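## Task

The boxes sitting on the desk each carry a letter printed on their bottom face. Move the one marked K onto the counter and make sure every other box ends up resting on the desk again. At the finish the utility cart must stand upright, and the robot must not have toppled or be left leaning; either failure means the task is not done. Anything that stays put only because the robot is still holding or pressing it does not count.

## Robot and tools

Robot: a simulated Hello Robot Stretch 4 with a single arm. It has an omni-wheel base, a lift that slides up a mast, one telescoping arm that reaches forward, a wrist with yaw, pitch and roll joints, and a two-finger gripper. It stands roughly 1.6 m tall; the base rim lies within 0.23 m of the base origin. Cameras: head_camera (420x560 pinhole), head_left_camera and head_right_camera (420x672 fisheye), wrist_camera (616x392, on the gripper).

Frames: the base frame sits on the floor beneath the base centre, x ahead, y to the left, z up. hand_pose, reported in this frame, is a point between the open fingertips; with all wrist joints at zero its axes line up with the base frame, though the printed position may be slightly wrong. The odometry frame is wherever the base frame was when the scene began.

execute_actions: argument actions is a list holding one action or none (an empty list only returns state and pictures). An action can contain base, joints, or both, plus optional pace and contact_limits; alternatively it contains only end_of_arm. Motions in one action start at once and may finish at different times.
- base: a dict with exactly one key, each a relative offset from where the base last reported itself. translate_m: metres, -2 to 2, positive drives forward, no turning. strafe_m: metres, -2 to 2, positive slides left. rotate_rad: radians, -3.2 to 3.2, positive turns counter-clockwise seen from above.
- joints: one dict for the single arm, keyed by joint name, each value an absolute target (not an offset). lift_m 0 to 1.2 m; arm_m 0 to 0.55 m extension; wrist_yaw_rad -1.134 to 4.276 (0 points ahead, positive turns left, 3.14 tucked back, above 3.4 the arm may block it); wrist_pitch_rad -1.117 to 4.259 (0 level, 1.57 pointing down); wrist_roll_rad -1.117 to 4.259 (0 keeps the fingers level, positive turns clockwise viewed from behind); gripper_m -0.038 to 0.141 m fingertip gap (negative squeezes the tips together). Targets past a range are clipped and reported; other bad values or unknown keys refuse the whole call.
- pace: "slow", "default", "fast" or "max"; base top speeds 0.1/0.3/0.4/0.6 m/s and 1/2/3/4 rad/s, reduced when the lift is above 0.2.
- contact_limits: {"arm_m": value} from 0 (stops at the lightest touch) to 0.75; 0.5 if omitted.
- end_of_arm: "enable_torque" re-powers wrist or gripper motors that shut off.
- cameras: list of camera names, or "all"/null/omitted for every one, [] for none.
A joint or the base you leave out may keep pushing toward its previous target. If a result reports a stop, the remaining motion calls in that reply are skipped. A good opening move unfolds the wrist: lift_m 0.4 together with wrist_yaw_rad 0.

wait: seconds, 0 to 10; commands nothing and returns state and pictures. zoom_image: camera name and region [x0, y0, x1, y1] in pixels of that camera's latest full image, origin top-left, at most 504 by 504. read_manual: only gives licence texts. finished_scene: pass the current scene's number once the result is stable; it cannot be undone and reports success.

Reading results: base_status and joint_status describe how each commanded motion ended. done = reached target (for the base, wheels turned the full amount even if slipping); off_target = stopped short, maybe still pushing; contact_stop_at_<key> = blocked by something, that part then goes slack; limit_stop_at_<name> = a built-in limit intervened, e.g. limit_stop_at_tilt (leaning over 6 degrees; lift, arm and wheels go limp) or limit_stop_at_own_body (self-collision, often with the gripper tilted up and rolled); torque_fault = a wrist motor overloaded and went limp until enable_torque. on_its_own covers uncommanded things; there "held at" is the held target, not the actual position. lidar_m lists 12 distances in metres in 30-degree sectors, first straight ahead, counting counter-clockwise (4th left, 7th behind, 10th right); "-" means nothing seen or closer than 0.25 m; glass and thin legs may be missed. wrist_depth_mm is a 7x7 grid of depths (100 to 2000 mm) from the top left. base_odometry comes from wheel turns; if turned_by_wheels and turned_by_imu disagree by more than about 0.1 rad, expect a bump or slip and a heading error of roughly their difference. base_tilt is in degrees, forward and right positive, with a small fixed bias. motor_effort is percent of maximum with the peak in brackets; a load in a level gripper pushes wrist pitch effort away from 0. The pictures line gives the order of images.

Gripping: command gripper_m below the object's width; a firm grip shows as a clear gripper effort change. Neither the gripper reading nor done proves a hold. If tips jam on a surface, raise the lift.

Avoid: driving or turning with over 1 kg held and arm_m above 0.2, especially at fast paces; strong pushes or pulls with a high gripper; knocking over the utility cart; dropping or slamming boxes; tipping the robot. Loose objects may occasionally get nudged by something external.

Each tool is called after "Emit:" by a JSON object that holds its "fn" and its "kwargs", one argument or row to a line.

## Session

Emit:
{"fn": "execute_actions", "kwargs": {
  "actions": []
}}

Scene clock: 0.00 s.
base_odometry: x=+0.000 y=+0.000 heading=+0.000 (m, m, rad; odometry frame)
turned_by_wheels: +0.000 (rad since the last result)
turned_by_imu: +0.000 (rad since the last result)
base_tilt: forward=+0.0 right=-0.2 (deg)
lidar_m: 1.25 1.17 1.19 2.11 2.05 1.79 2.29 2.10 2.21 1.57 1.65 1.70
base_status: not commanded
joint_positions: lift_m=+0.131 arm_m=+0.001 wrist_yaw_rad=+3.180 wrist_pitch_rad=+0.002 wrist_roll_rad=-0.001 gripper_m=+0.057
joint_status: not commanded
motor_effort: lift_m=+20 arm_m=-1 wrist_yaw_rad=+2 wrist_pitch_rad=-9 wrist_roll_rad=+0 gripper_m=-2 wheel_0=+0 wheel_1=+0 wheel_2=+0 (%)
hand_pose: x=-0.1194 y=+0.0762 z=+0.3085 quat_wxyz=(-0.019, -0.001, +0.000, +1.000) (m; base frame)
wrist_depth_mm: - 143 - - - - 1756 / - 141 150 - - - 1808 / - 109 139 - - - 1808 / - 115 138 - - - 1808 / 139 138 - - - 1983 1756 / 204 1661 1430 1464 212 1182 1060 / 202 1025 512 831 809 732 759
pictures: head_camera, head_left_camera, head_right_camera, wrist_camera
Images, in order (width x height): head_camera 420x560, head_left_camera 420x672, head_right_camera 420x672, wrist_camera 616x392.

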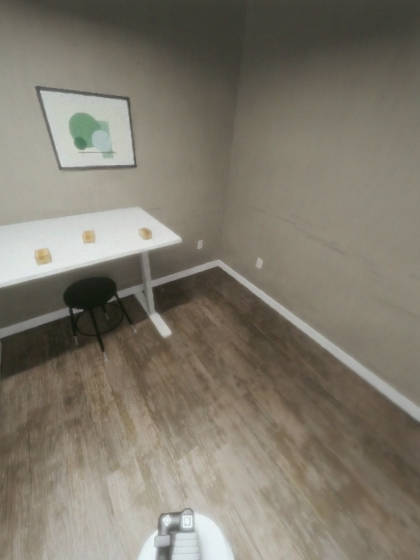

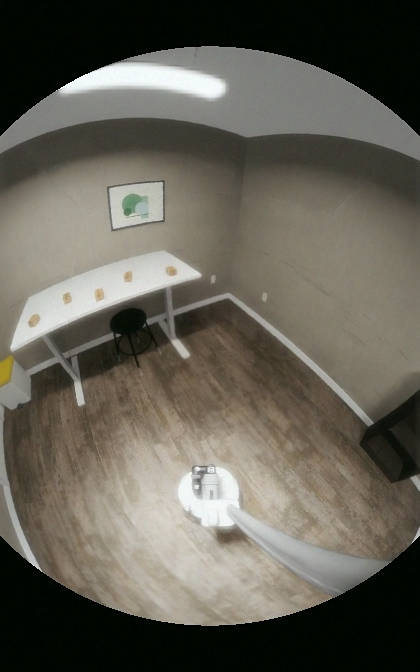

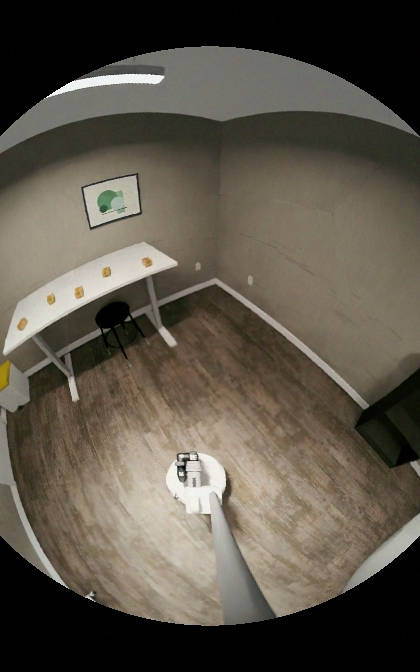

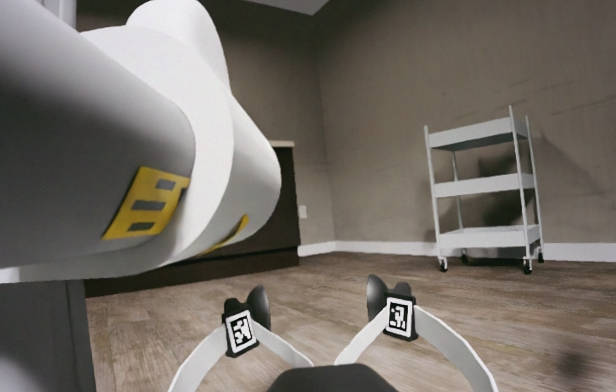

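Emit:
{"fn": "zoom_image", "kwargs": {
  "camera": "head_camera",
  "region": [0, 190, 200, 300]
}}

Emit:
{"fn": "zoom_image", "kwargs": {
  "camera": "head_left_camera",
  "region": [0, 240, 220, 420]
}}

Region (0, 190, 200, 300) of head_camera's 420x560 image, scaled by 2.520, with more detail than that image has; it fills the top 277 rows of this view, and the rest is white.

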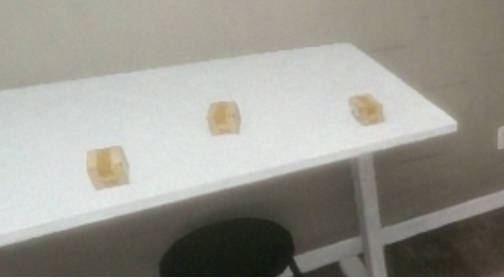

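Region (0, 240, 220, 420) of head_left_camera's 420x672 image, scaled by 2.291, with more detail than that image has; it fills the top 412 rows of this view, and the rest is white.

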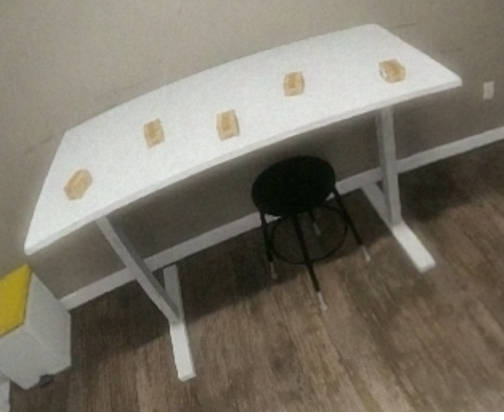

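Emit:
{"fn": "execute_actions", "kwargs": {
  "actions": [
    {"base":{"rotate_rad":0.646},"joints":{"lift_m":0.4,"wrist_yaw_rad":0,"gripper_m":0.12},"pace":"fast"}
  ],
  "cameras": ["head_camera","head_left_camera"]
}}

Scene clock: 18.97 s.
base_odometry: x=+0.000 y=+0.000 heading=+0.646 (m, m, rad; odometry frame)
turned_by_wheels: +0.646 (rad since the last result)
turned_by_imu: +0.641 (rad since the last result)
base_tilt: forward=+0.2 right=-0.4 (deg)
lidar_m: 1.16 1.22 2.09 2.04 1.78 2.21 2.16 1.90 1.56 1.69 1.79 1.21
base_status: done
joint_positions: lift_m=+0.400 arm_m=+0.001 wrist_yaw_rad=+0.001 wrist_pitch_rad=+0.002 wrist_roll_rad=-0.001 gripper_m=+0.120
joint_status: all done
motor_effort: lift_m=+24(24) arm_m=-1(1) wrist_yaw_rad=+0(5) wrist_pitch_rad=-8(8) wrist_roll_rad=+1(1) gripper_m=-2(4) wheel_0=-1(9) wheel_1=+0(12) wheel_2=+1(8) (%)
hand_pose: x=+0.4608 y=-0.0872 z=+0.5772 quat_wxyz=(+1.000, +0.000, +0.001, +0.000) (m; base frame)
wrist_depth_mm: 1921 1863 1863 1863 1756 1756 1708 / 1863 1863 1863 1863 1756 1160 1756 / 1863 1205 1308 1308 1661 1708 1708 / 1863 1863 1863 1808 1756 1708 1708 / 1863 1808 1808 1808 1756 1756 1708 / 1863 1808 1756 1756 1464 1661 1708 / 1756 1499 1464 161 1366 1281 1308
pictures: head_camera, head_left_camera
Images, in order (width x height): head_camera 420x560, head_left_camera 420x672.

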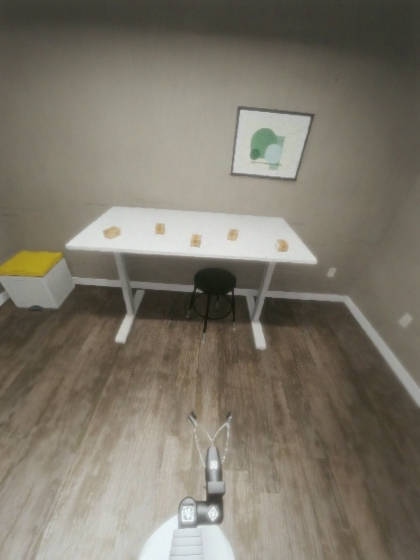

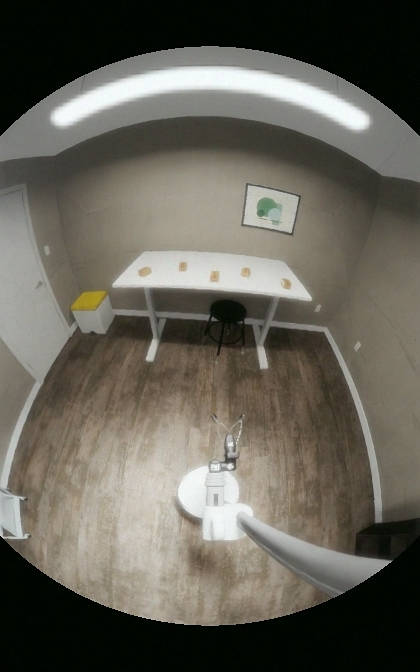

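Emit:
{"fn": "execute_actions", "kwargs": {
  "actions": [
    {"base":{"translate_m":0.6},"joints":{"lift_m":0.85},"pace":"fast"}
  ],
  "cameras": ["head_camera","wrist_camera"]
}}

Scene clock: 23.17 s.
base_odometry: x=+0.479 y=+0.361 heading=+0.647 (m, m, rad; odometry frame)
turned_by_wheels: +0.001 (rad since the last result)
turned_by_imu: +0.000 (rad since the last result)
base_tilt: forward=+0.0 right=-0.1 (deg)
lidar_m: 0.57 0.59 0.86 1.98 2.08 2.30 2.75 1.98 1.76 1.70 0.81 0.58
base_status: done
joint_positions: lift_m=+0.850 arm_m=+0.001 wrist_yaw_rad=+0.000 wrist_pitch_rad=+0.002 wrist_roll_rad=-0.001 gripper_m=+0.120
joint_status: all done
motor_effort: lift_m=+25(28) arm_m=-1(0) wrist_yaw_rad=+2(1) wrist_pitch_rad=-9(8) wrist_roll_rad=+1(1) gripper_m=+1(1) wheel_0=+1(8) wheel_1=+3(10) wheel_2=+3(10) (%)
hand_pose: x=+0.4608 y=-0.0874 z=+1.0272 quat_wxyz=(+1.000, +0.000, +0.001, +0.000) (m; base frame)
wrist_depth_mm: 1255 1255 1205 1182 1160 1138 1138 / 1255 1205 1205 1182 1160 1138 1138 / 1255 1205 1205 1182 1138 1138 1118 / 1255 1205 1182 1160 1160 1160 1118 / 1229 1205 1182 1138 1042 842 732 / 621 591 427 496 427 375 389 / 379 359 355 161 349 1098 715
pictures: head_camera, wrist_camera
camera_calibration (this result's frames):
wrist_camera: T_world_to_cam=[[-0.00624826, -0.996585, -0.0823331, 0.00346033], [0.0358943, 0.0820581, -0.995981, 1.07675], [0.999336, -0.00917843, 0.035259, -0.278211], [0, 0, 0, 1]] pos_world=[0.239398, -0.0874612, 1.08252]
Images, in order (width x height): head_camera 420x560, wrist_camera 616x392.

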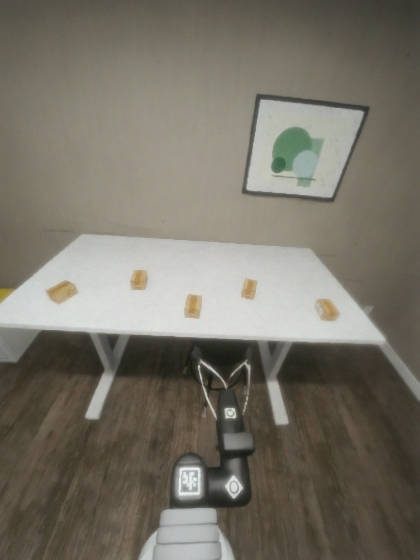

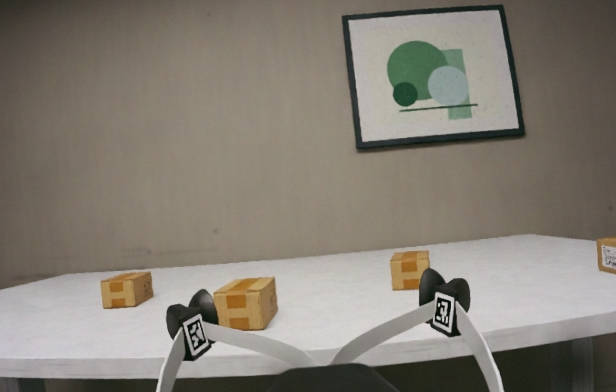

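Emit:
{"fn": "execute_actions", "kwargs": {
  "actions": [
    {"base":{"strafe_m":0.095},"joints":{"lift_m":0.935,"wrist_pitch_rad":0.35,"arm_m":0.12},"pace":"fast"}
  ],
  "cameras": ["head_camera","wrist_camera"]
}}

Scene clock: 39.73 s.
base_odometry: x=+0.422 y=+0.437 heading=+0.646 (m, m, rad; odometry frame)
turned_by_wheels: +0.000 (rad since the last result)
turned_by_imu: +0.001 (rad since the last result)
base_tilt: forward=+0.0 right=-0.4 (deg)
lidar_m: 0.58 0.63 0.88 1.89 1.98 2.16 2.74 2.06 1.83 1.81 0.79 0.60
base_status: done
joint_positions: lift_m=+0.935 arm_m=+0.119 wrist_yaw_rad=+0.000 wrist_pitch_rad=+0.352 wrist_roll_rad=-0.001 gripper_m=+0.120
joint_status: all done
motor_effort: lift_m=+25(33) arm_m=+5(6) wrist_yaw_rad=+2(1) wrist_pitch_rad=-6(8) wrist_roll_rad=+1(1) gripper_m=-2(4) wheel_0=+0(10) wheel_1=-2(14) wheel_2=+0(3) (%)
hand_pose: x=+0.5609 y=-0.0874 z=+1.0134 quat_wxyz=(+0.985, +0.000, +0.175, +0.000) (m; base frame)
wrist_depth_mm: 946 960 946 946 931 931 931 / 991 991 991 991 991 976 960 / 1060 1042 1025 1025 1008 991 960 / 842 768 715 654 615 496 539 / 504 480 459 345 418 394 382 / 355 349 320 329 303 283 287 / 289 286 282 162 279 699 1229
pictures: head_camera, wrist_camera
camera_calibration (this result's frames):
wrist_camera: T_world_to_cam=[[-0.0342018, -0.996588, -0.0751213, 0.0112765], [-0.307683, 0.0820143, -0.947948, 1.20338], [0.950874, -0.00930792, -0.309439, -0.00123989], [0, 0, 0, 1]] pos_world=[0.371825, -0.0874679, 1.14121]
Images, in order (width x height): head_camera 420x560, wrist_camera 616x392.

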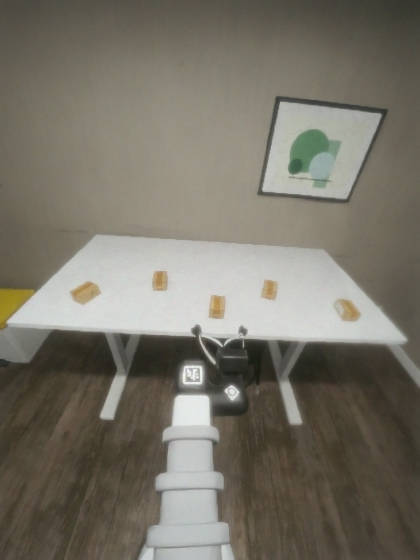

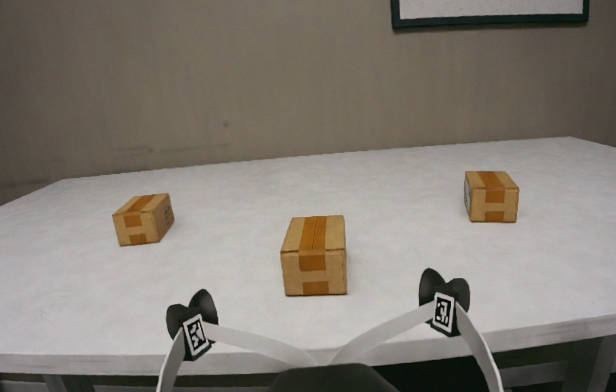

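Emit:
{"fn": "execute_actions", "kwargs": {
  "actions": [
    {"joints":{"lift_m":0.892,"arm_m":0.275},"pace":"fast"}
  ],
  "cameras": ["head_camera","wrist_camera"]
}}

Scene clock: 45.07 s.
base_odometry: x=+0.422 y=+0.437 heading=+0.646 (m, m, rad; odometry frame)
turned_by_wheels: +0.000 (rad since the last result)
turned_by_imu: +0.001 (rad since the last result)
base_tilt: forward=+0.1 right=-0.4 (deg)
lidar_m: 0.60 0.60 0.88 1.89 1.99 2.18 2.76 2.06 1.87 1.79 0.81 0.61
base_status: not commanded
joint_positions: lift_m=+0.892 arm_m=+0.274 wrist_yaw_rad=+0.000 wrist_pitch_rad=+0.352 wrist_roll_rad=-0.001 gripper_m=+0.120
joint_status: all done
motor_effort: lift_m=+15(20) arm_m=+5(4) wrist_yaw_rad=+3(1) wrist_pitch_rad=-7(8) wrist_roll_rad=+0(1) gripper_m=-3(0) wheel_0=+0(1) wheel_1=-2(2) wheel_2=+0(0) (%)
hand_pose: x=+0.7158 y=-0.0875 z=+0.9712 quat_wxyz=(+0.985, +0.000, +0.175, +0.000) (m; base frame)
wrist_depth_mm: 820 809 809 798 798 788 788 / 842 842 842 831 831 820 809 / 891 891 878 866 854 798 750 / 654 603 554 512 480 445 312 / 332 366 359 232 322 307 294 / 277 272 250 172 195 218 230 / 222 212 200 161 193 189 -
pictures: head_camera, wrist_camera
camera_calibration (this result's frames):
wrist_camera: T_world_to_cam=[[-0.0344784, -0.996578, -0.0751255, 0.013534], [-0.307539, 0.0821024, -0.947987, 1.21103], [0.950911, -0.00958102, -0.309318, -0.161806], [0, 0, 0, 1]] pos_world=[0.52677, -0.0874913, 1.09901]
Images, in order (width x height): head_camera 420x560, wrist_camera 616x392.

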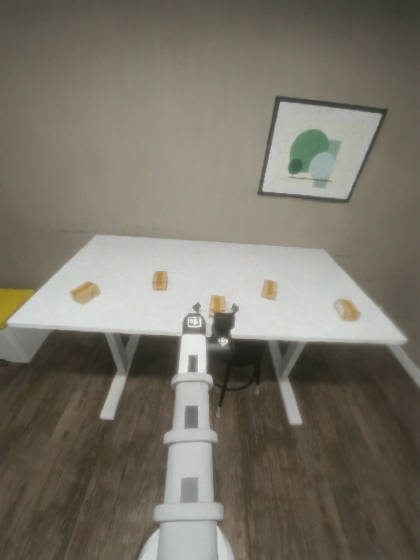

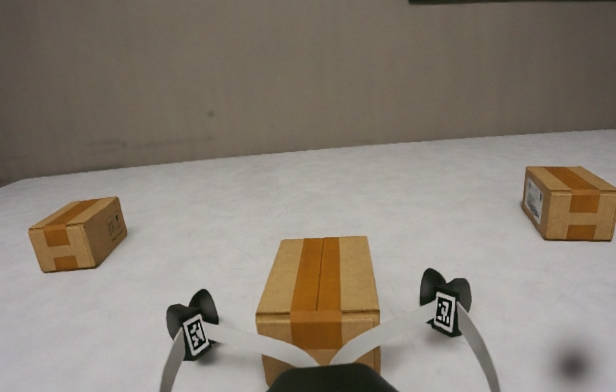

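Emit:
{"fn": "execute_actions", "kwargs": {
  "actions": [
    {"joints":{"gripper_m":0.025,"lift_m":0.887}}
  ],
  "cameras": ["wrist_camera"]
}}

Scene clock: 48.50 s.
base_odometry: x=+0.422 y=+0.437 heading=+0.646 (m, m, rad; odometry frame)
turned_by_wheels: +0.000 (rad since the last result)
turned_by_imu: +0.001 (rad since the last result)
base_tilt: forward=+0.1 right=-0.2 (deg)
lidar_m: 0.58 0.61 0.87 1.88 1.99 2.17 2.75 2.07 1.88 1.78 0.80 0.60
base_status: not commanded
joint_positions: lift_m=+0.888 arm_m=+0.274 wrist_yaw_rad=+0.000 wrist_pitch_rad=+0.349 wrist_roll_rad=-0.001 gripper_m=+0.025
joint_status: all done
motor_effort: lift_m=+14(16) arm_m=+4(5) wrist_yaw_rad=+2(6) wrist_pitch_rad=+2(13) wrist_roll_rad=+0(1) gripper_m=-16(14) wheel_0=+0(0) wheel_1=-2(2) wheel_2=+0(0) (%)
hand_pose: x=+0.7162 y=-0.0875 z=+0.9672 quat_wxyz=(+0.985, +0.000, +0.174, +0.000) (m; base frame)
wrist_depth_mm: 809 809 798 798 798 778 778 / 842 842 842 831 831 820 820 / 891 891 866 866 854 798 750 / 654 585 544 504 473 439 309 / 329 362 353 223 315 303 289 / 271 266 249 164 183 229 226 / 218 207 179 161 187 178 -
pictures: wrist_camera
camera_calibration (this result's frames):
wrist_camera: T_world_to_cam=[[-0.0343694, -0.996575, -0.0752088, 0.0132126], [-0.304691, 0.0821193, -0.948904, 1.20616], [0.951831, -0.00969779, -0.30647, -0.16689], [0, 0, 0, 1]] pos_world=[0.526813, -0.0875003, 1.09438]
Images, in order (width x height): wrist_camera 616x392.

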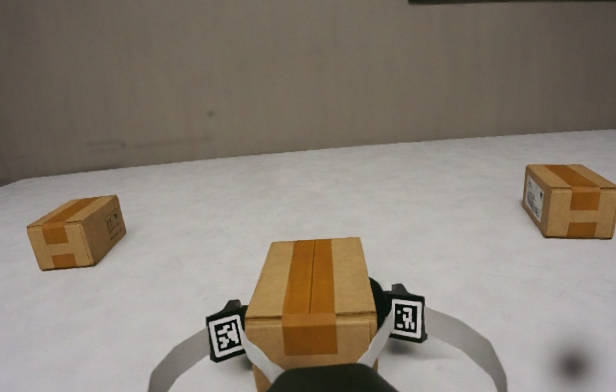

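Emit:
{"fn": "execute_actions", "kwargs": {
  "actions": [
    {"joints":{"wrist_pitch_rad":-0.5,"wrist_roll_rad":2.4,"lift_m":0.93},"pace":"fast"}
  ],
  "cameras": ["head_camera","head_left_camera"]
}}

Scene clock: 51.90 s.
base_odometry: x=+0.422 y=+0.437 heading=+0.646 (m, m, rad; odometry frame)
turned_by_wheels: +0.000 (rad since the last result)
turned_by_imu: +0.001 (rad since the last result)
base_tilt: forward=+0.1 right=-0.3 (deg)
lidar_m: 0.58 0.60 0.85 1.89 1.98 2.17 2.76 2.07 1.86 1.80 0.83 0.58
base_status: not commanded
joint_positions: lift_m=+0.930 arm_m=+0.274 wrist_yaw_rad=+0.000 wrist_pitch_rad=-0.497 wrist_roll_rad=+2.400 gripper_m=+0.025
joint_status: all done
motor_effort: lift_m=+25(27) arm_m=+5(5) wrist_yaw_rad=+2(3) wrist_pitch_rad=-11(19) wrist_roll_rad=+2(6) gripper_m=-14(16) wheel_0=+0(0) wheel_1=-2(2) wheel_2=+0(0) (%)
hand_pose: x=+0.6988 y=-0.0875 z=+1.2453 quat_wxyz=(+0.351, +0.903, -0.089, +0.229) (m; base frame)
wrist_depth_mm: 991 904 854 820 768 723 500 / 1042 960 891 866 820 768 732 / 1138 1025 960 917 866 809 759 / 1229 1118 1042 976 904 854 809 / 1336 1229 1118 223 960 904 866 / 1255 1336 1160 164 183 960 917 / 1160 1281 178 161 1078 991 976
pictures: head_camera, head_left_camera
Images, in order (width x height): head_camera 420x560, head_left_camera 420x672.

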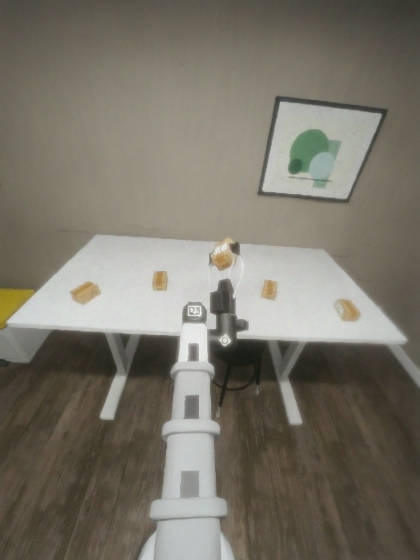

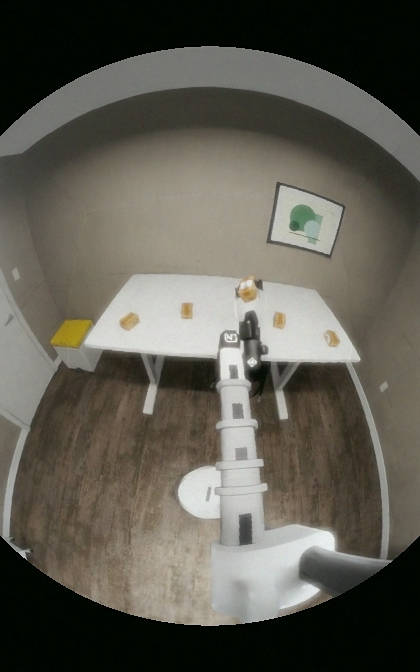

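Emit:
{"fn": "zoom_image", "kwargs": {
  "camera": "head_camera",
  "region": [195, 225, 255, 285]
}}

Region (195, 225, 255, 285) of head_camera's 420x560 image, scaled by 8.400, with more detail than that image has.

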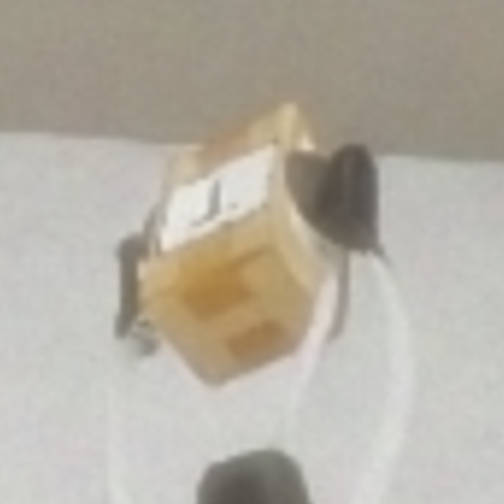

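Emit:
{"fn": "execute_actions", "kwargs": {
  "actions": [
    {"joints":{"wrist_pitch_rad":-1.0}}
  ],
  "cameras": ["head_camera"]
}}

Emit:
{"fn": "zoom_image", "kwargs": {
  "camera": "head_camera",
  "region": [185, 190, 275, 280]
}}

Scene clock: 57.77 s.
base_odometry: x=+0.422 y=+0.437 heading=+0.646 (m, m, rad; odometry frame)
turned_by_wheels: +0.000 (rad since the last result)
turned_by_imu: +0.001 (rad since the last result)
base_tilt: forward=-0.1 right=-0.4 (deg)
lidar_m: 0.58 0.61 0.86 1.87 1.98 2.15 2.78 2.06 1.85 1.80 0.81 0.60
base_status: not commanded
joint_positions: lift_m=+0.930 arm_m=+0.274 wrist_yaw_rad=+0.000 wrist_pitch_rad=-0.998 wrist_roll_rad=+2.400 gripper_m=+0.025
joint_status: all done
motor_effort: lift_m=+25(25) arm_m=+5(4) wrist_yaw_rad=+2(2) wrist_pitch_rad=-8(16) wrist_roll_rad=+2(1) gripper_m=-12(15) wheel_0=+0(0) wheel_1=-2(2) wheel_2=+0(0) (%)
hand_pose: x=+0.6016 y=-0.0874 z=+1.3502 quat_wxyz=(+0.318, +0.818, -0.173, +0.446) (m; base frame)
wrist_depth_mm: 1576 1336 1138 976 878 778 707 / 1499 1537 1308 1118 960 854 768 / 1336 1464 1537 1308 1098 960 854 / 1255 1366 1499 1537 1281 1098 960 / 1182 1255 1366 224 1499 1255 1098 / 1078 1160 1229 164 183 1464 1281 / 1025 1060 179 161 1366 1464 1464
pictures: head_camera
Images, in order (width x height): head_camera 420x560.

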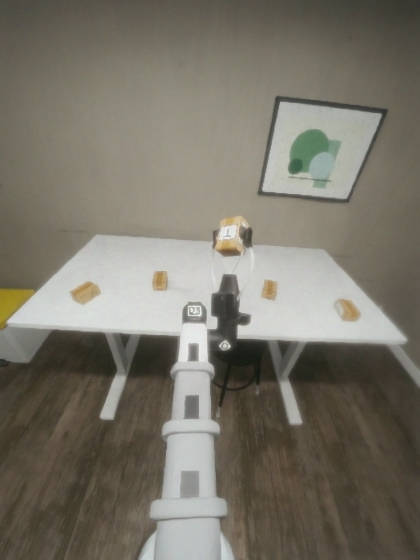

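Region (185, 190, 275, 280) of head_camera's 420x560 image, scaled by 5.600, with more detail than that image has.

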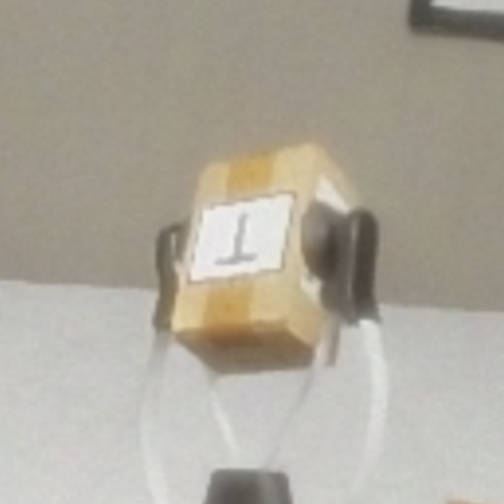

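Emit:
{"fn": "execute_actions", "kwargs": {
  "actions": [
    {"joints":{"wrist_pitch_rad":0.15,"wrist_roll_rad":0}}
  ],
  "cameras": []
}}

Emit:
{"fn": "execute_actions", "kwargs": {
  "actions": [
    {"joints":{"wrist_pitch_rad":0.35,"lift_m":0.894}}
  ],
  "cameras": ["wrist_camera"]
}}

Scene clock: 62.60 s.
base_odometry: x=+0.422 y=+0.437 heading=+0.646 (m, m, rad; odometry frame)
turned_by_wheels: +0.000 (rad since the last result)
turned_by_imu: +0.001 (rad since the last result)
base_tilt: forward=+0.0 right=-0.2 (deg)
lidar_m: 0.56 0.60 0.85 1.85 1.95 2.17 2.75 2.08 1.86 1.80 0.81 0.61
base_status: not commanded
joint_positions: lift_m=+0.930 arm_m=+0.274 wrist_yaw_rad=+0.000 wrist_pitch_rad=+0.153 wrist_roll_rad=+0.000 gripper_m=+0.025
joint_status: all done
motor_effort: lift_m=+25(25) arm_m=+5(4) wrist_yaw_rad=+1(2) wrist_pitch_rad=-10(11) wrist_roll_rad=+0(5) gripper_m=-18(16) wheel_0=+1(0) wheel_1=-2(2) wheel_2=+0(0) (%)
hand_pose: x=+0.7303 y=-0.0874 z=+1.0638 quat_wxyz=(+0.997, +0.000, +0.076, +0.000) (m; base frame)
wrist_depth_mm: 866 866 854 842 831 809 798 / 891 878 866 854 842 820 809 / 904 891 878 878 866 854 842 / 917 917 904 878 878 866 866 / 931 917 866 224 707 661 603 / 554 496 484 164 183 430 327 / 330 351 179 161 319 306 304
pictures: none
No camera images: the call's "cameras" was empty. Leave "cameras" out to get every camera's image.

Scene clock: 63.57 s.
base_odometry: x=+0.422 y=+0.437 heading=+0.646 (m, m, rad; odometry frame)
turned_by_wheels: +0.000 (rad since the last result)
turned_by_imu: +0.000 (rad since the last result)
base_tilt: forward=+0.1 right=-0.4 (deg)
lidar_m: 0.59 0.61 0.88 1.88 1.97 2.19 2.76 2.06 1.84 1.80 0.78 0.60
base_status: not commanded
joint_positions: lift_m=+0.894 arm_m=+0.274 wrist_yaw_rad=+0.000 wrist_pitch_rad=+0.353 wrist_roll_rad=+0.000 gripper_m=+0.025
joint_status: all done
motor_effort: lift_m=+15(25) arm_m=+5(4) wrist_yaw_rad=+1(2) wrist_pitch_rad=-11(11) wrist_roll_rad=-1(0) gripper_m=-9(14) wheel_0=+0(0) wheel_1=-2(2) wheel_2=+0(0) (%)
hand_pose: x=+0.7159 y=-0.0874 z=+0.9728 quat_wxyz=(+0.984, +0.000, +0.176, +0.000) (m; base frame)
wrist_depth_mm: 809 809 798 798 798 788 788 / 842 854 842 842 831 820 820 / 891 878 866 866 854 798 741 / 654 603 554 512 477 445 314 / 330 366 359 224 322 309 296 / 278 273 255 164 183 236 231 / 224 213 179 161 190 183 -
pictures: wrist_camera
camera_calibration (this result's frames):
wrist_camera: T_world_to_cam=[[-0.0348511, -0.996491, -0.0760985, 0.0149048], [-0.308733, 0.0831553, -0.947507, 1.21306], [0.95051, -0.00952758, -0.310548, -0.159842], [0, 0, 0, 1]] pos_world=[0.526963, -0.0875429, 1.10088]
Images, in order (width x height): wrist_camera 616x392.

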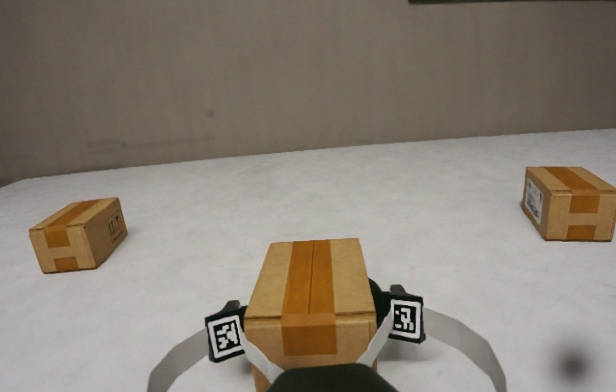

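Emit:
{"fn": "execute_actions", "kwargs": {
  "actions": [
    {"joints":{"gripper_m":0.09,"lift_m":0.890}}
  ],
  "cameras": ["wrist_camera","head_camera"]
}}

Scene clock: 66.37 s.
base_odometry: x=+0.422 y=+0.437 heading=+0.646 (m, m, rad; odometry frame)
turned_by_wheels: +0.000 (rad since the last result)
turned_by_imu: +0.001 (rad since the last result)
base_tilt: forward=+0.2 right=-0.4 (deg)
lidar_m: 0.58 0.61 0.88 1.88 1.99 2.17 2.76 2.06 1.86 1.80 0.81 0.59
base_status: not commanded
joint_positions: lift_m=+0.890 arm_m=+0.274 wrist_yaw_rad=+0.000 wrist_pitch_rad=+0.349 wrist_roll_rad=+0.000 gripper_m=+0.090
joint_status: all done
motor_effort: lift_m=+15(15) arm_m=+5(4) wrist_yaw_rad=+1(1) wrist_pitch_rad=+1(10) wrist_roll_rad=+0(0) gripper_m=+0(16) wheel_0=+1(0) wheel_1=-2(2) wheel_2=+0(0) (%)
hand_pose: x=+0.7163 y=-0.0874 z=+0.9700 quat_wxyz=(+0.985, +0.000, +0.174, +0.000) (m; base frame)
wrist_depth_mm: 809 809 809 809 798 788 778 / 854 854 842 831 831 820 809 / 891 891 878 854 854 809 759 / 668 609 559 517 484 449 314 / 330 366 362 233 310 310 296 / 277 272 241 181 187 235 230 / 223 220 198 151 194 183 -
pictures: head_camera, wrist_camera
camera_calibration (this result's frames):
wrist_camera: T_world_to_cam=[[-0.0343009, -0.996507, -0.0761411, 0.0144031], [-0.304781, 0.0829868, -0.9488, 1.20892], [0.951805, -0.00933841, -0.306563, -0.165908], [0, 0, 0, 1]] pos_world=[0.526861, -0.087521, 1.09726]
Images, in order (width x height): head_camera 420x560, wrist_camera 616x392.

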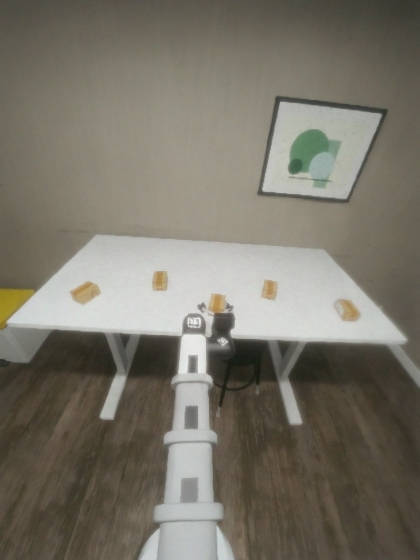

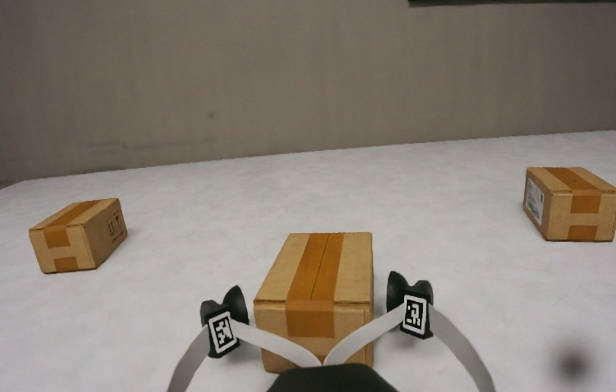

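Emit:
{"fn": "execute_actions", "kwargs": {
  "actions": [
    {"joints":{"lift_m":0.96},"pace":"max"}
  ],
  "cameras": []
}}

Emit:
{"fn": "execute_actions", "kwargs": {
  "actions": [
    {"base":{"strafe_m":-0.247},"joints":{"arm_m":0.39,"gripper_m":0.1},"pace":"fast"}
  ],
  "cameras": ["wrist_camera","head_camera"]
}}

Scene clock: 76.37 s.
base_odometry: x=+0.422 y=+0.437 heading=+0.646 (m, m, rad; odometry frame)
turned_by_wheels: +0.000 (rad since the last result)
turned_by_imu: +0.001 (rad since the last result)
base_tilt: forward=+0.2 right=-0.4 (deg)
lidar_m: 0.58 0.63 0.89 1.87 1.96 2.18 2.77 2.08 1.86 1.81 0.81 0.61
base_status: not commanded
joint_positions: lift_m=+0.960 arm_m=+0.274 wrist_yaw_rad=+0.000 wrist_pitch_rad=+0.352 wrist_roll_rad=+0.000 gripper_m=+0.090
joint_status: all done
motor_effort: lift_m=+23(27) arm_m=+5(4) wrist_yaw_rad=+1(1) wrist_pitch_rad=-7(8) wrist_roll_rad=+0(0) gripper_m=+1(1) wheel_0=+0(0) wheel_1=-2(2) wheel_2=+0(0) (%)
hand_pose: x=+0.7160 y=-0.0873 z=+1.0385 quat_wxyz=(+0.985, +0.000, +0.175, +0.000) (m; base frame)
wrist_depth_mm: 809 809 809 798 798 788 788 / 842 854 842 842 820 820 809 / 891 891 878 878 866 866 854 / 917 866 798 732 691 640 609 / 564 530 517 496 473 436 343 / 355 370 359 370 212 338 322 / 322 317 285 224 281 265 -
pictures: none
No camera images: the call's "cameras" was empty. Leave "cameras" out to get every camera's image.

Scene clock: 78.30 s.
base_odometry: x=+0.571 y=+0.240 heading=+0.647 (m, m, rad; odometry frame)
turned_by_wheels: +0.000 (rad since the last result)
turned_by_imu: +0.001 (rad since the last result)
base_tilt: forward=+0.1 right=-0.4 (deg)
lidar_m: 0.56 0.60 0.85 2.15 2.21 2.85 2.78 1.85 1.61 1.56 0.82 0.57
base_status: done
joint_positions: lift_m=+0.960 arm_m=+0.389 wrist_yaw_rad=+0.000 wrist_pitch_rad=+0.352 wrist_roll_rad=+0.000 gripper_m=+0.100
joint_status: all done
motor_effort: lift_m=+23(23) arm_m=+5(6) wrist_yaw_rad=+1(1) wrist_pitch_rad=-8(9) wrist_roll_rad=+1(0) gripper_m=+0(3) wheel_0=+1(13) wheel_1=+1(13) wheel_2=+0(1) (%)
hand_pose: x=+0.8309 y=-0.0874 z=+1.0385 quat_wxyz=(+0.985, +0.000, +0.175, +0.000) (m; base frame)
wrist_depth_mm: 691 691 683 676 676 668 668 / 723 715 715 707 707 699 691 / 759 750 750 732 732 732 732 / 788 788 768 741 691 640 609 / 559 544 517 496 469 445 427 / 399 392 357 370 218 329 325 / 322 317 286 161 270 266 -
pictures: head_camera, wrist_camera
camera_calibration (this result's frames):
wrist_camera: T_world_to_cam=[[-0.0345634, -0.996506, -0.0760306, 0.0236419], [-0.307804, 0.0829923, -0.947823, 1.31027], [0.950822, -0.00935748, -0.309597, -0.250012], [0, 0, 0, 1]] pos_world=[0.64184, -0.0875226, 1.1663]
Images, in order (width x height): head_camera 420x560, wrist_camera 616x392.

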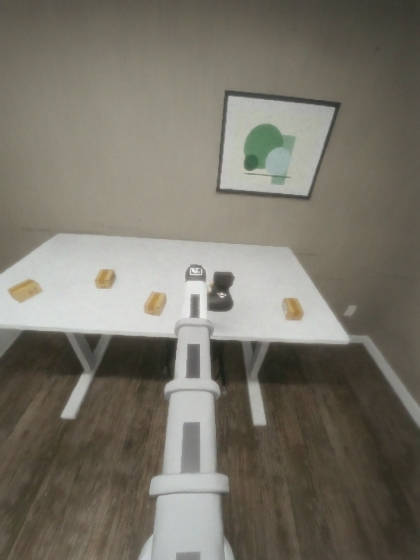

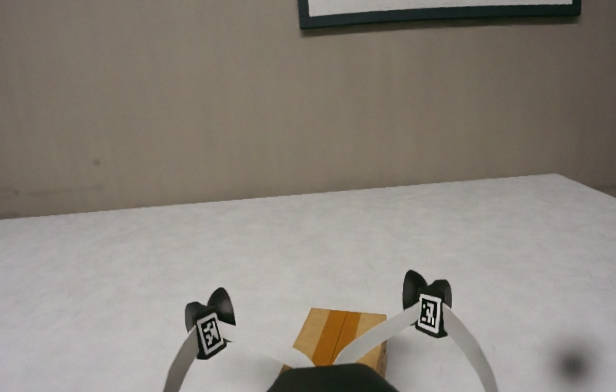

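Emit:
{"fn": "execute_actions", "kwargs": {
  "actions": [
    {"joints":{"lift_m":0.897,"wrist_yaw_rad":-0.06,"arm_m":0.395,"gripper_m":0.11},"pace":"fast"}
  ],
  "cameras": ["wrist_camera"]
}}

Scene clock: 86.23 s.
base_odometry: x=+0.571 y=+0.240 heading=+0.647 (m, m, rad; odometry frame)
turned_by_wheels: +0.000 (rad since the last result)
turned_by_imu: +0.001 (rad since the last result)
base_tilt: forward=+0.2 right=-0.3 (deg)
lidar_m: 0.56 0.61 0.85 2.13 2.20 2.84 2.76 1.85 1.60 1.56 0.79 0.58
base_status: not commanded
joint_positions: lift_m=+0.897 arm_m=+0.394 wrist_yaw_rad=-0.059 wrist_pitch_rad=+0.352 wrist_roll_rad=+0.000 gripper_m=+0.110
joint_status: all done
motor_effort: lift_m=+15(25) arm_m=+5(2) wrist_yaw_rad=+0(2) wrist_pitch_rad=-7(9) wrist_roll_rad=+0(0) gripper_m=-2(1) wheel_0=+1(1) wheel_1=+1(1) wheel_2=+0(0) (%)
hand_pose: x=+0.8302 y=-0.1033 z=+0.9761 quat_wxyz=(+0.984, +0.005, +0.175, -0.029) (m; base frame)
wrist_depth_mm: 661 668 676 676 683 691 683 / 691 691 707 715 715 723 723 / 723 732 732 741 741 741 750 / 676 621 564 525 488 459 433 / 402 387 370 240 330 317 303 / 285 279 202 182 239 229 236 / 229 226 195 161 201 195 -
pictures: wrist_camera
camera_calibration (this result's frames):
wrist_camera: T_world_to_cam=[[-0.093791, -0.992685, -0.0760274, 0.0525394], [-0.30237, 0.101159, -0.947808, 1.24966], [0.948565, -0.0659074, -0.309646, -0.272722], [0, 0, 0, 1]] pos_world=[0.641482, -0.0922335, 1.10398]
Images, in order (width x height): wrist_camera 616x392.

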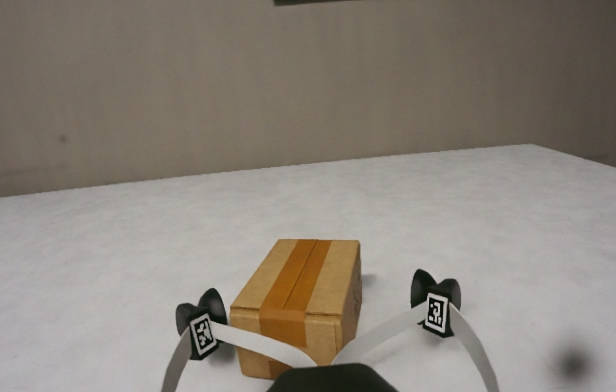

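Emit:
{"fn": "execute_actions", "kwargs": {
  "actions": [
    {"joints":{"wrist_yaw_rad":-0.02,"arm_m":0.40,"gripper_m":0.028},"pace":"fast"}
  ],
  "cameras": ["wrist_camera"]
}}

Scene clock: 89.13 s.
base_odometry: x=+0.571 y=+0.240 heading=+0.647 (m, m, rad; odometry frame)
turned_by_wheels: +0.000 (rad since the last result)
turned_by_imu: +0.001 (rad since the last result)
base_tilt: forward=+0.2 right=-0.1 (deg)
lidar_m: 0.56 0.61 0.87 2.11 2.20 2.85 2.74 1.87 1.59 1.55 0.77 0.59
base_status: not commanded
joint_positions: lift_m=+0.897 arm_m=+0.399 wrist_yaw_rad=-0.020 wrist_pitch_rad=+0.353 wrist_roll_rad=+0.000 gripper_m=+0.028
joint_status: all done
motor_effort: lift_m=+15(15) arm_m=+5(6) wrist_yaw_rad=+3(9) wrist_pitch_rad=-9(9) wrist_roll_rad=+1(1) gripper_m=-20(14) wheel_0=+1(1) wheel_1=+1(1) wheel_2=+0(0) (%)
hand_pose: x=+0.8390 y=-0.0929 z=+0.9759 quat_wxyz=(+0.984, +0.002, +0.175, -0.010) (m; base frame)
wrist_depth_mm: 668 676 676 668 676 668 668 / 699 699 699 707 707 699 691 / 732 741 732 741 723 715 715 / 668 609 564 521 488 455 433 / 399 384 368 235 330 315 301 / 283 279 260 173 188 240 236 / 229 216 179 165 193 188 -
pictures: wrist_camera
camera_calibration (this result's frames):
wrist_camera: T_world_to_cam=[[-0.0549673, -0.995591, -0.0760039, 0.0308534], [-0.306724, 0.0892748, -0.947603, 1.25344], [0.95021, -0.028775, -0.310279, -0.277749], [0, 0, 0, 1]] pos_world=[0.650076, -0.0891755, 1.10393]
Images, in order (width x height): wrist_camera 616x392.

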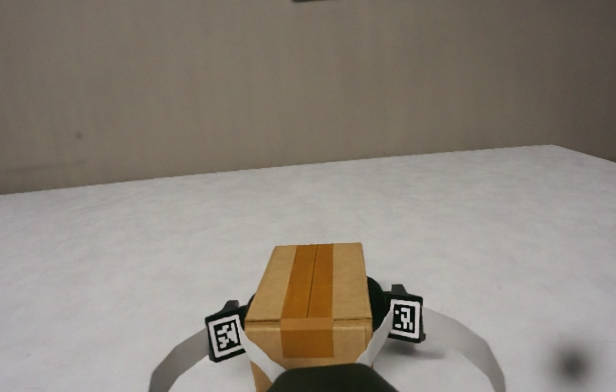

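Emit:
{"fn": "execute_actions", "kwargs": {
  "actions": [
    {"joints":{"wrist_pitch_rad":-1.05,"wrist_roll_rad":1.9,"lift_m":0.92},"pace":"fast"}
  ],
  "cameras": ["head_camera"]
}}

Emit:
{"fn": "zoom_image", "kwargs": {
  "camera": "head_camera",
  "region": [175, 160, 275, 260]
}}

Scene clock: 92.47 s.
base_odometry: x=+0.571 y=+0.240 heading=+0.647 (m, m, rad; odometry frame)
turned_by_wheels: +0.000 (rad since the last result)
turned_by_imu: +0.001 (rad since the last result)
base_tilt: forward=+0.1 right=-0.3 (deg)
lidar_m: 0.56 0.60 0.87 2.12 2.20 2.82 2.78 1.87 1.59 1.55 0.80 0.58
base_status: not commanded
joint_positions: lift_m=+0.920 arm_m=+0.399 wrist_yaw_rad=-0.020 wrist_pitch_rad=-1.048 wrist_roll_rad=+1.900 gripper_m=+0.028
joint_status: all done
motor_effort: lift_m=+25(26) arm_m=+4(5) wrist_yaw_rad=+2(4) wrist_pitch_rad=-7(16) wrist_roll_rad=+2(6) gripper_m=-14(14) wheel_0=+1(1) wheel_1=+1(1) wheel_2=+0(0) (%)
hand_pose: x=+0.7123 y=-0.0903 z=+1.3478 quat_wxyz=(+0.508, +0.701, -0.298, +0.402) (m; base frame)
wrist_depth_mm: 1229 1366 1464 1118 831 683 591 / 1182 1308 1464 1205 931 723 609 / 1138 1281 1430 1336 1008 768 661 / 1098 1229 1366 1464 1078 842 699 / 1060 1160 1308 235 1138 904 750 / 1042 1138 1182 173 186 946 788 / 991 1078 179 166 1255 931 831
pictures: head_camera
Images, in order (width x height): head_camera 420x560.

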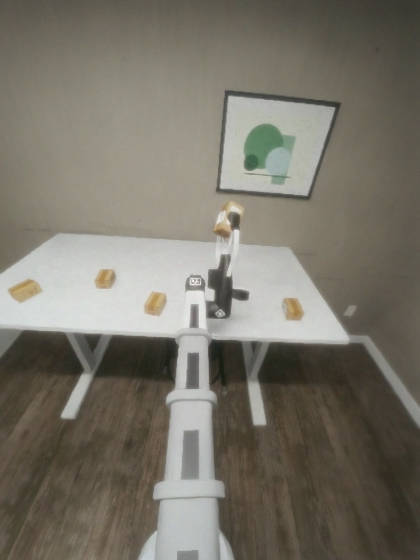

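Region (175, 160, 275, 260) of head_camera's 420x560 image, scaled by 5.040, with more detail than that image has.

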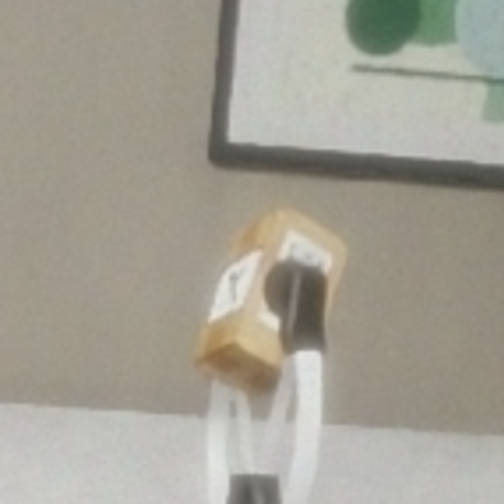

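Not clear enough; roll further.

Emit:
{"fn": "execute_actions", "kwargs": {
  "actions": [
    {"joints":{"wrist_roll_rad":2.4}}
  ],
  "cameras": ["head_camera"]
}}

Emit:
{"fn": "zoom_image", "kwargs": {
  "camera": "head_camera",
  "region": [190, 180, 270, 260]
}}

Scene clock: 94.63 s.
base_odometry: x=+0.571 y=+0.240 heading=+0.647 (m, m, rad; odometry frame)
turned_by_wheels: +0.000 (rad since the last result)
turned_by_imu: +0.001 (rad since the last result)
base_tilt: forward=+0.1 right=-0.3 (deg)
lidar_m: 0.55 0.60 0.89 2.13 2.18 2.83 2.76 1.87 1.61 1.56 0.80 0.57
base_status: not commanded
joint_positions: lift_m=+0.920 arm_m=+0.399 wrist_yaw_rad=-0.020 wrist_pitch_rad=-1.048 wrist_roll_rad=+2.400 gripper_m=+0.028
joint_status: all done
motor_effort: lift_m=+25(25) arm_m=+4(5) wrist_yaw_rad=+3(3) wrist_pitch_rad=-6(7) wrist_roll_rad=+2(6) gripper_m=-15(17) wheel_0=+1(1) wheel_1=+1(2) wheel_2=+0(0) (%)
hand_pose: x=+0.7123 y=-0.0903 z=+1.3478 quat_wxyz=(+0.319, +0.805, -0.190, +0.463) (m; base frame)
wrist_depth_mm: 1499 1205 1025 854 732 661 609 / 1430 1499 1205 991 831 732 654 / 1366 1464 1464 1160 976 820 732 / 1255 1336 1464 1366 1138 946 831 / 1160 1255 1366 234 1336 1118 946 / 1098 1182 1205 173 186 1281 1098 / 1042 1078 179 165 1336 1397 1281
pictures: head_camera
Images, in order (width x height): head_camera 420x560.

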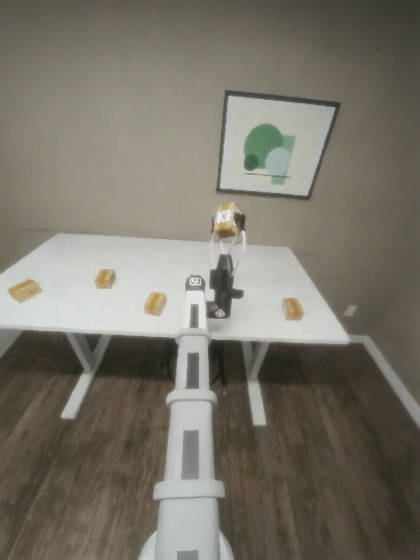

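Region (190, 180, 270, 260) of head_camera's 420x560 image, scaled by 6.300, with more detail than that image has.

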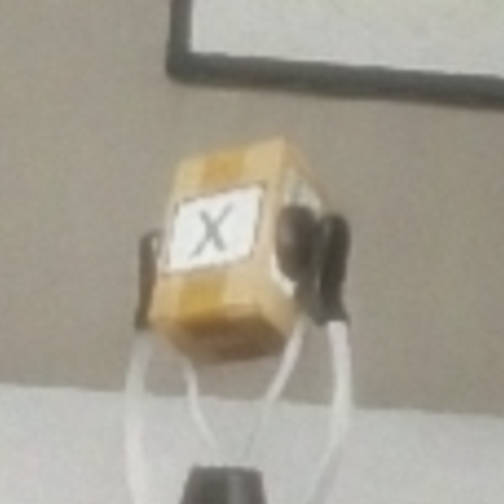

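Emit:
{"fn": "execute_actions", "kwargs": {
  "actions": [
    {"base":{"strafe_m":-0.18},"joints":{"wrist_pitch_rad":0.2,"wrist_roll_rad":0,"wrist_yaw_rad":0},"pace":"fast"}
  ],
  "cameras": ["head_camera"]
}}

Emit:
{"fn": "execute_actions", "kwargs": {
  "actions": [
    {"joints":{"wrist_pitch_rad":0.35,"lift_m":0.899}}
  ],
  "cameras": ["wrist_camera"]
}}

Scene clock: 103.50 s.
base_odometry: x=+0.679 y=+0.096 heading=+0.647 (m, m, rad; odometry frame)
turned_by_wheels: +0.000 (rad since the last result)
turned_by_imu: +0.002 (rad since the last result)
base_tilt: forward=+0.3 right=-0.5 (deg)
lidar_m: 0.55 0.61 0.88 2.30 2.32 2.85 2.78 1.76 1.42 1.37 1.49 0.59
base_status: done
joint_positions: lift_m=+0.920 arm_m=+0.399 wrist_yaw_rad=+0.000 wrist_pitch_rad=+0.203 wrist_roll_rad=+0.000 gripper_m=+0.028
joint_status: all done
motor_effort: lift_m=+25(25) arm_m=+5(5) wrist_yaw_rad=+3(7) wrist_pitch_rad=-10(11) wrist_roll_rad=+0(2) gripper_m=-9(13) wheel_0=+0(13) wheel_1=+2(12) wheel_2=+0(2) (%)
hand_pose: x=+0.8527 y=-0.0875 z=+1.0396 quat_wxyz=(+0.995, +0.000, +0.101, +0.000) (m; base frame)
wrist_depth_mm: 707 707 668 668 661 654 668 / 723 715 707 699 699 691 676 / 750 732 732 723 715 707 699 / 759 750 750 741 723 723 723 / 768 715 668 235 569 530 621 / 455 445 407 173 187 364 345 / 342 322 179 166 278 267 -
pictures: head_camera
Images, in order (width x height): head_camera 420x560.

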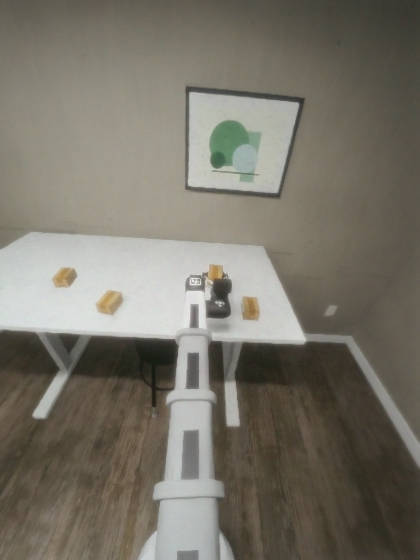

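Scene clock: 104.30 s.
base_odometry: x=+0.679 y=+0.096 heading=+0.647 (m, m, rad; odometry frame)
turned_by_wheels: +0.000 (rad since the last result)
turned_by_imu: +0.000 (rad since the last result)
base_tilt: forward=+0.0 right=-0.2 (deg)
lidar_m: 0.56 0.60 0.86 2.30 2.35 2.85 2.80 1.74 1.41 1.38 1.47 0.59
base_status: not commanded
joint_positions: lift_m=+0.899 arm_m=+0.399 wrist_yaw_rad=+0.000 wrist_pitch_rad=+0.353 wrist_roll_rad=+0.000 gripper_m=+0.028
joint_status: all done
motor_effort: lift_m=+15(23) arm_m=+5(5) wrist_yaw_rad=+2(1) wrist_pitch_rad=-10(12) wrist_roll_rad=+0(1) gripper_m=-12(15) wheel_0=+0(0) wheel_1=+1(1) wheel_2=+0(0) (%)
hand_pose: x=+0.8408 y=-0.0875 z=+0.9779 quat_wxyz=(+0.984, +0.000, +0.176, +0.000) (m; base frame)
wrist_depth_mm: 668 668 668 661 654 647 647 / 699 707 691 691 683 676 676 / 732 732 732 723 715 707 707 / 676 621 564 530 496 462 436 / 404 389 373 234 336 320 306 / 286 282 263 173 188 243 238 / 231 220 179 165 196 190 -
pictures: wrist_camera
camera_calibration (this result's frames):
wrist_camera: T_world_to_cam=[[-0.0349204, -0.996488, -0.0761098, 0.0196923], [-0.308609, 0.0831863, -0.947544, 1.25635], [0.950548, -0.0096005, -0.31043, -0.277223], [0, 0, 0, 1]] pos_world=[0.651923, -0.0875495, 1.10589]
Images, in order (width x height): wrist_camera 616x392.

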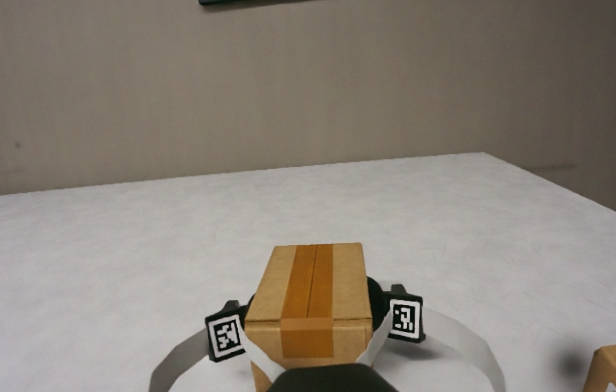

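Emit:
{"fn": "execute_actions", "kwargs": {
  "actions": [
    {"joints":{"gripper_m":0.08,"lift_m":0.8945}}
  ],
  "cameras": ["wrist_camera","head_camera"]
}}

Scene clock: 106.47 s.
base_odometry: x=+0.679 y=+0.096 heading=+0.647 (m, m, rad; odometry frame)
turned_by_wheels: +0.000 (rad since the last result)
turned_by_imu: +0.001 (rad since the last result)
base_tilt: forward=+0.1 right=-0.3 (deg)
lidar_m: 0.54 0.59 0.86 2.31 2.36 2.83 2.78 1.76 1.40 1.37 1.47 0.59
base_status: not commanded
joint_positions: lift_m=+0.895 arm_m=+0.399 wrist_yaw_rad=+0.000 wrist_pitch_rad=+0.352 wrist_roll_rad=+0.000 gripper_m=+0.080
joint_status: all done
motor_effort: lift_m=+15(20) arm_m=+4(4) wrist_yaw_rad=+2(2) wrist_pitch_rad=-7(12) wrist_roll_rad=+0(0) gripper_m=-4(17) wheel_0=+1(0) wheel_1=+1(2) wheel_2=+0(0) (%)
hand_pose: x=+0.8409 y=-0.0875 z=+0.9737 quat_wxyz=(+0.985, +0.000, +0.175, +0.000) (m; base frame)
wrist_depth_mm: 676 668 668 661 654 654 647 / 699 699 691 683 676 676 668 / 732 741 732 723 715 699 707 / 668 609 559 517 484 452 427 / 394 382 364 236 325 312 298 / 281 276 244 178 188 237 234 / 225 223 201 177 197 186 -
pictures: head_camera, wrist_camera
camera_calibration (this result's frames):
wrist_camera: T_world_to_cam=[[-0.034766, -0.996506, -0.0759477, 0.0190913], [-0.3076, 0.0829741, -0.947891, 1.25193], [0.950881, -0.00959286, -0.309409, -0.279887], [0, 0, 0, 1]] pos_world=[0.651895, -0.0875379, 1.10154]
Images, in order (width x height): head_camera 420x560, wrist_camera 616x392.

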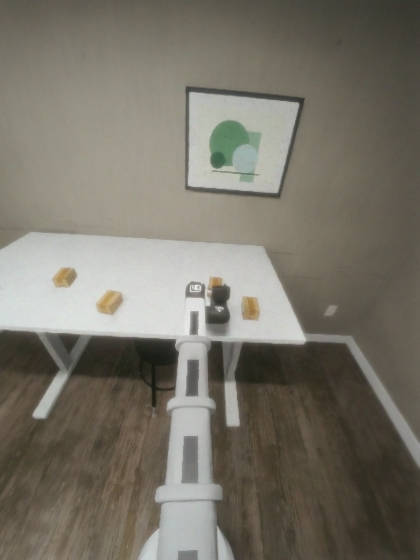

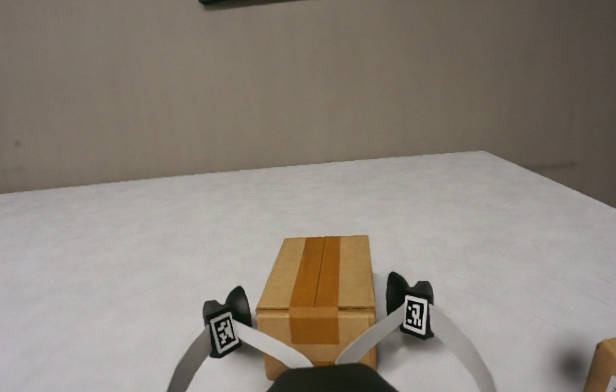

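Emit:
{"fn": "zoom_image", "kwargs": {
  "camera": "head_camera",
  "region": [190, 260, 290, 340]
}}

Region (190, 260, 290, 340) of head_camera's 420x560 image, scaled by 5.040, with more detail than that image has; it fills the top 403 rows of this view, and the rest is white.

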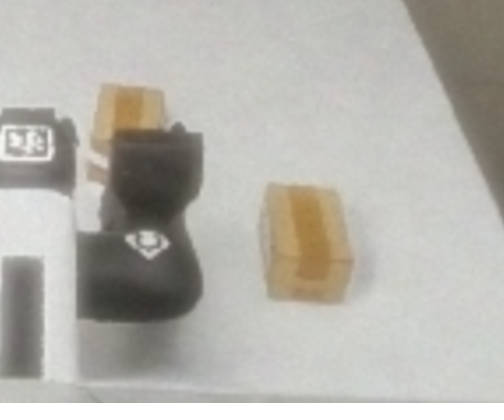

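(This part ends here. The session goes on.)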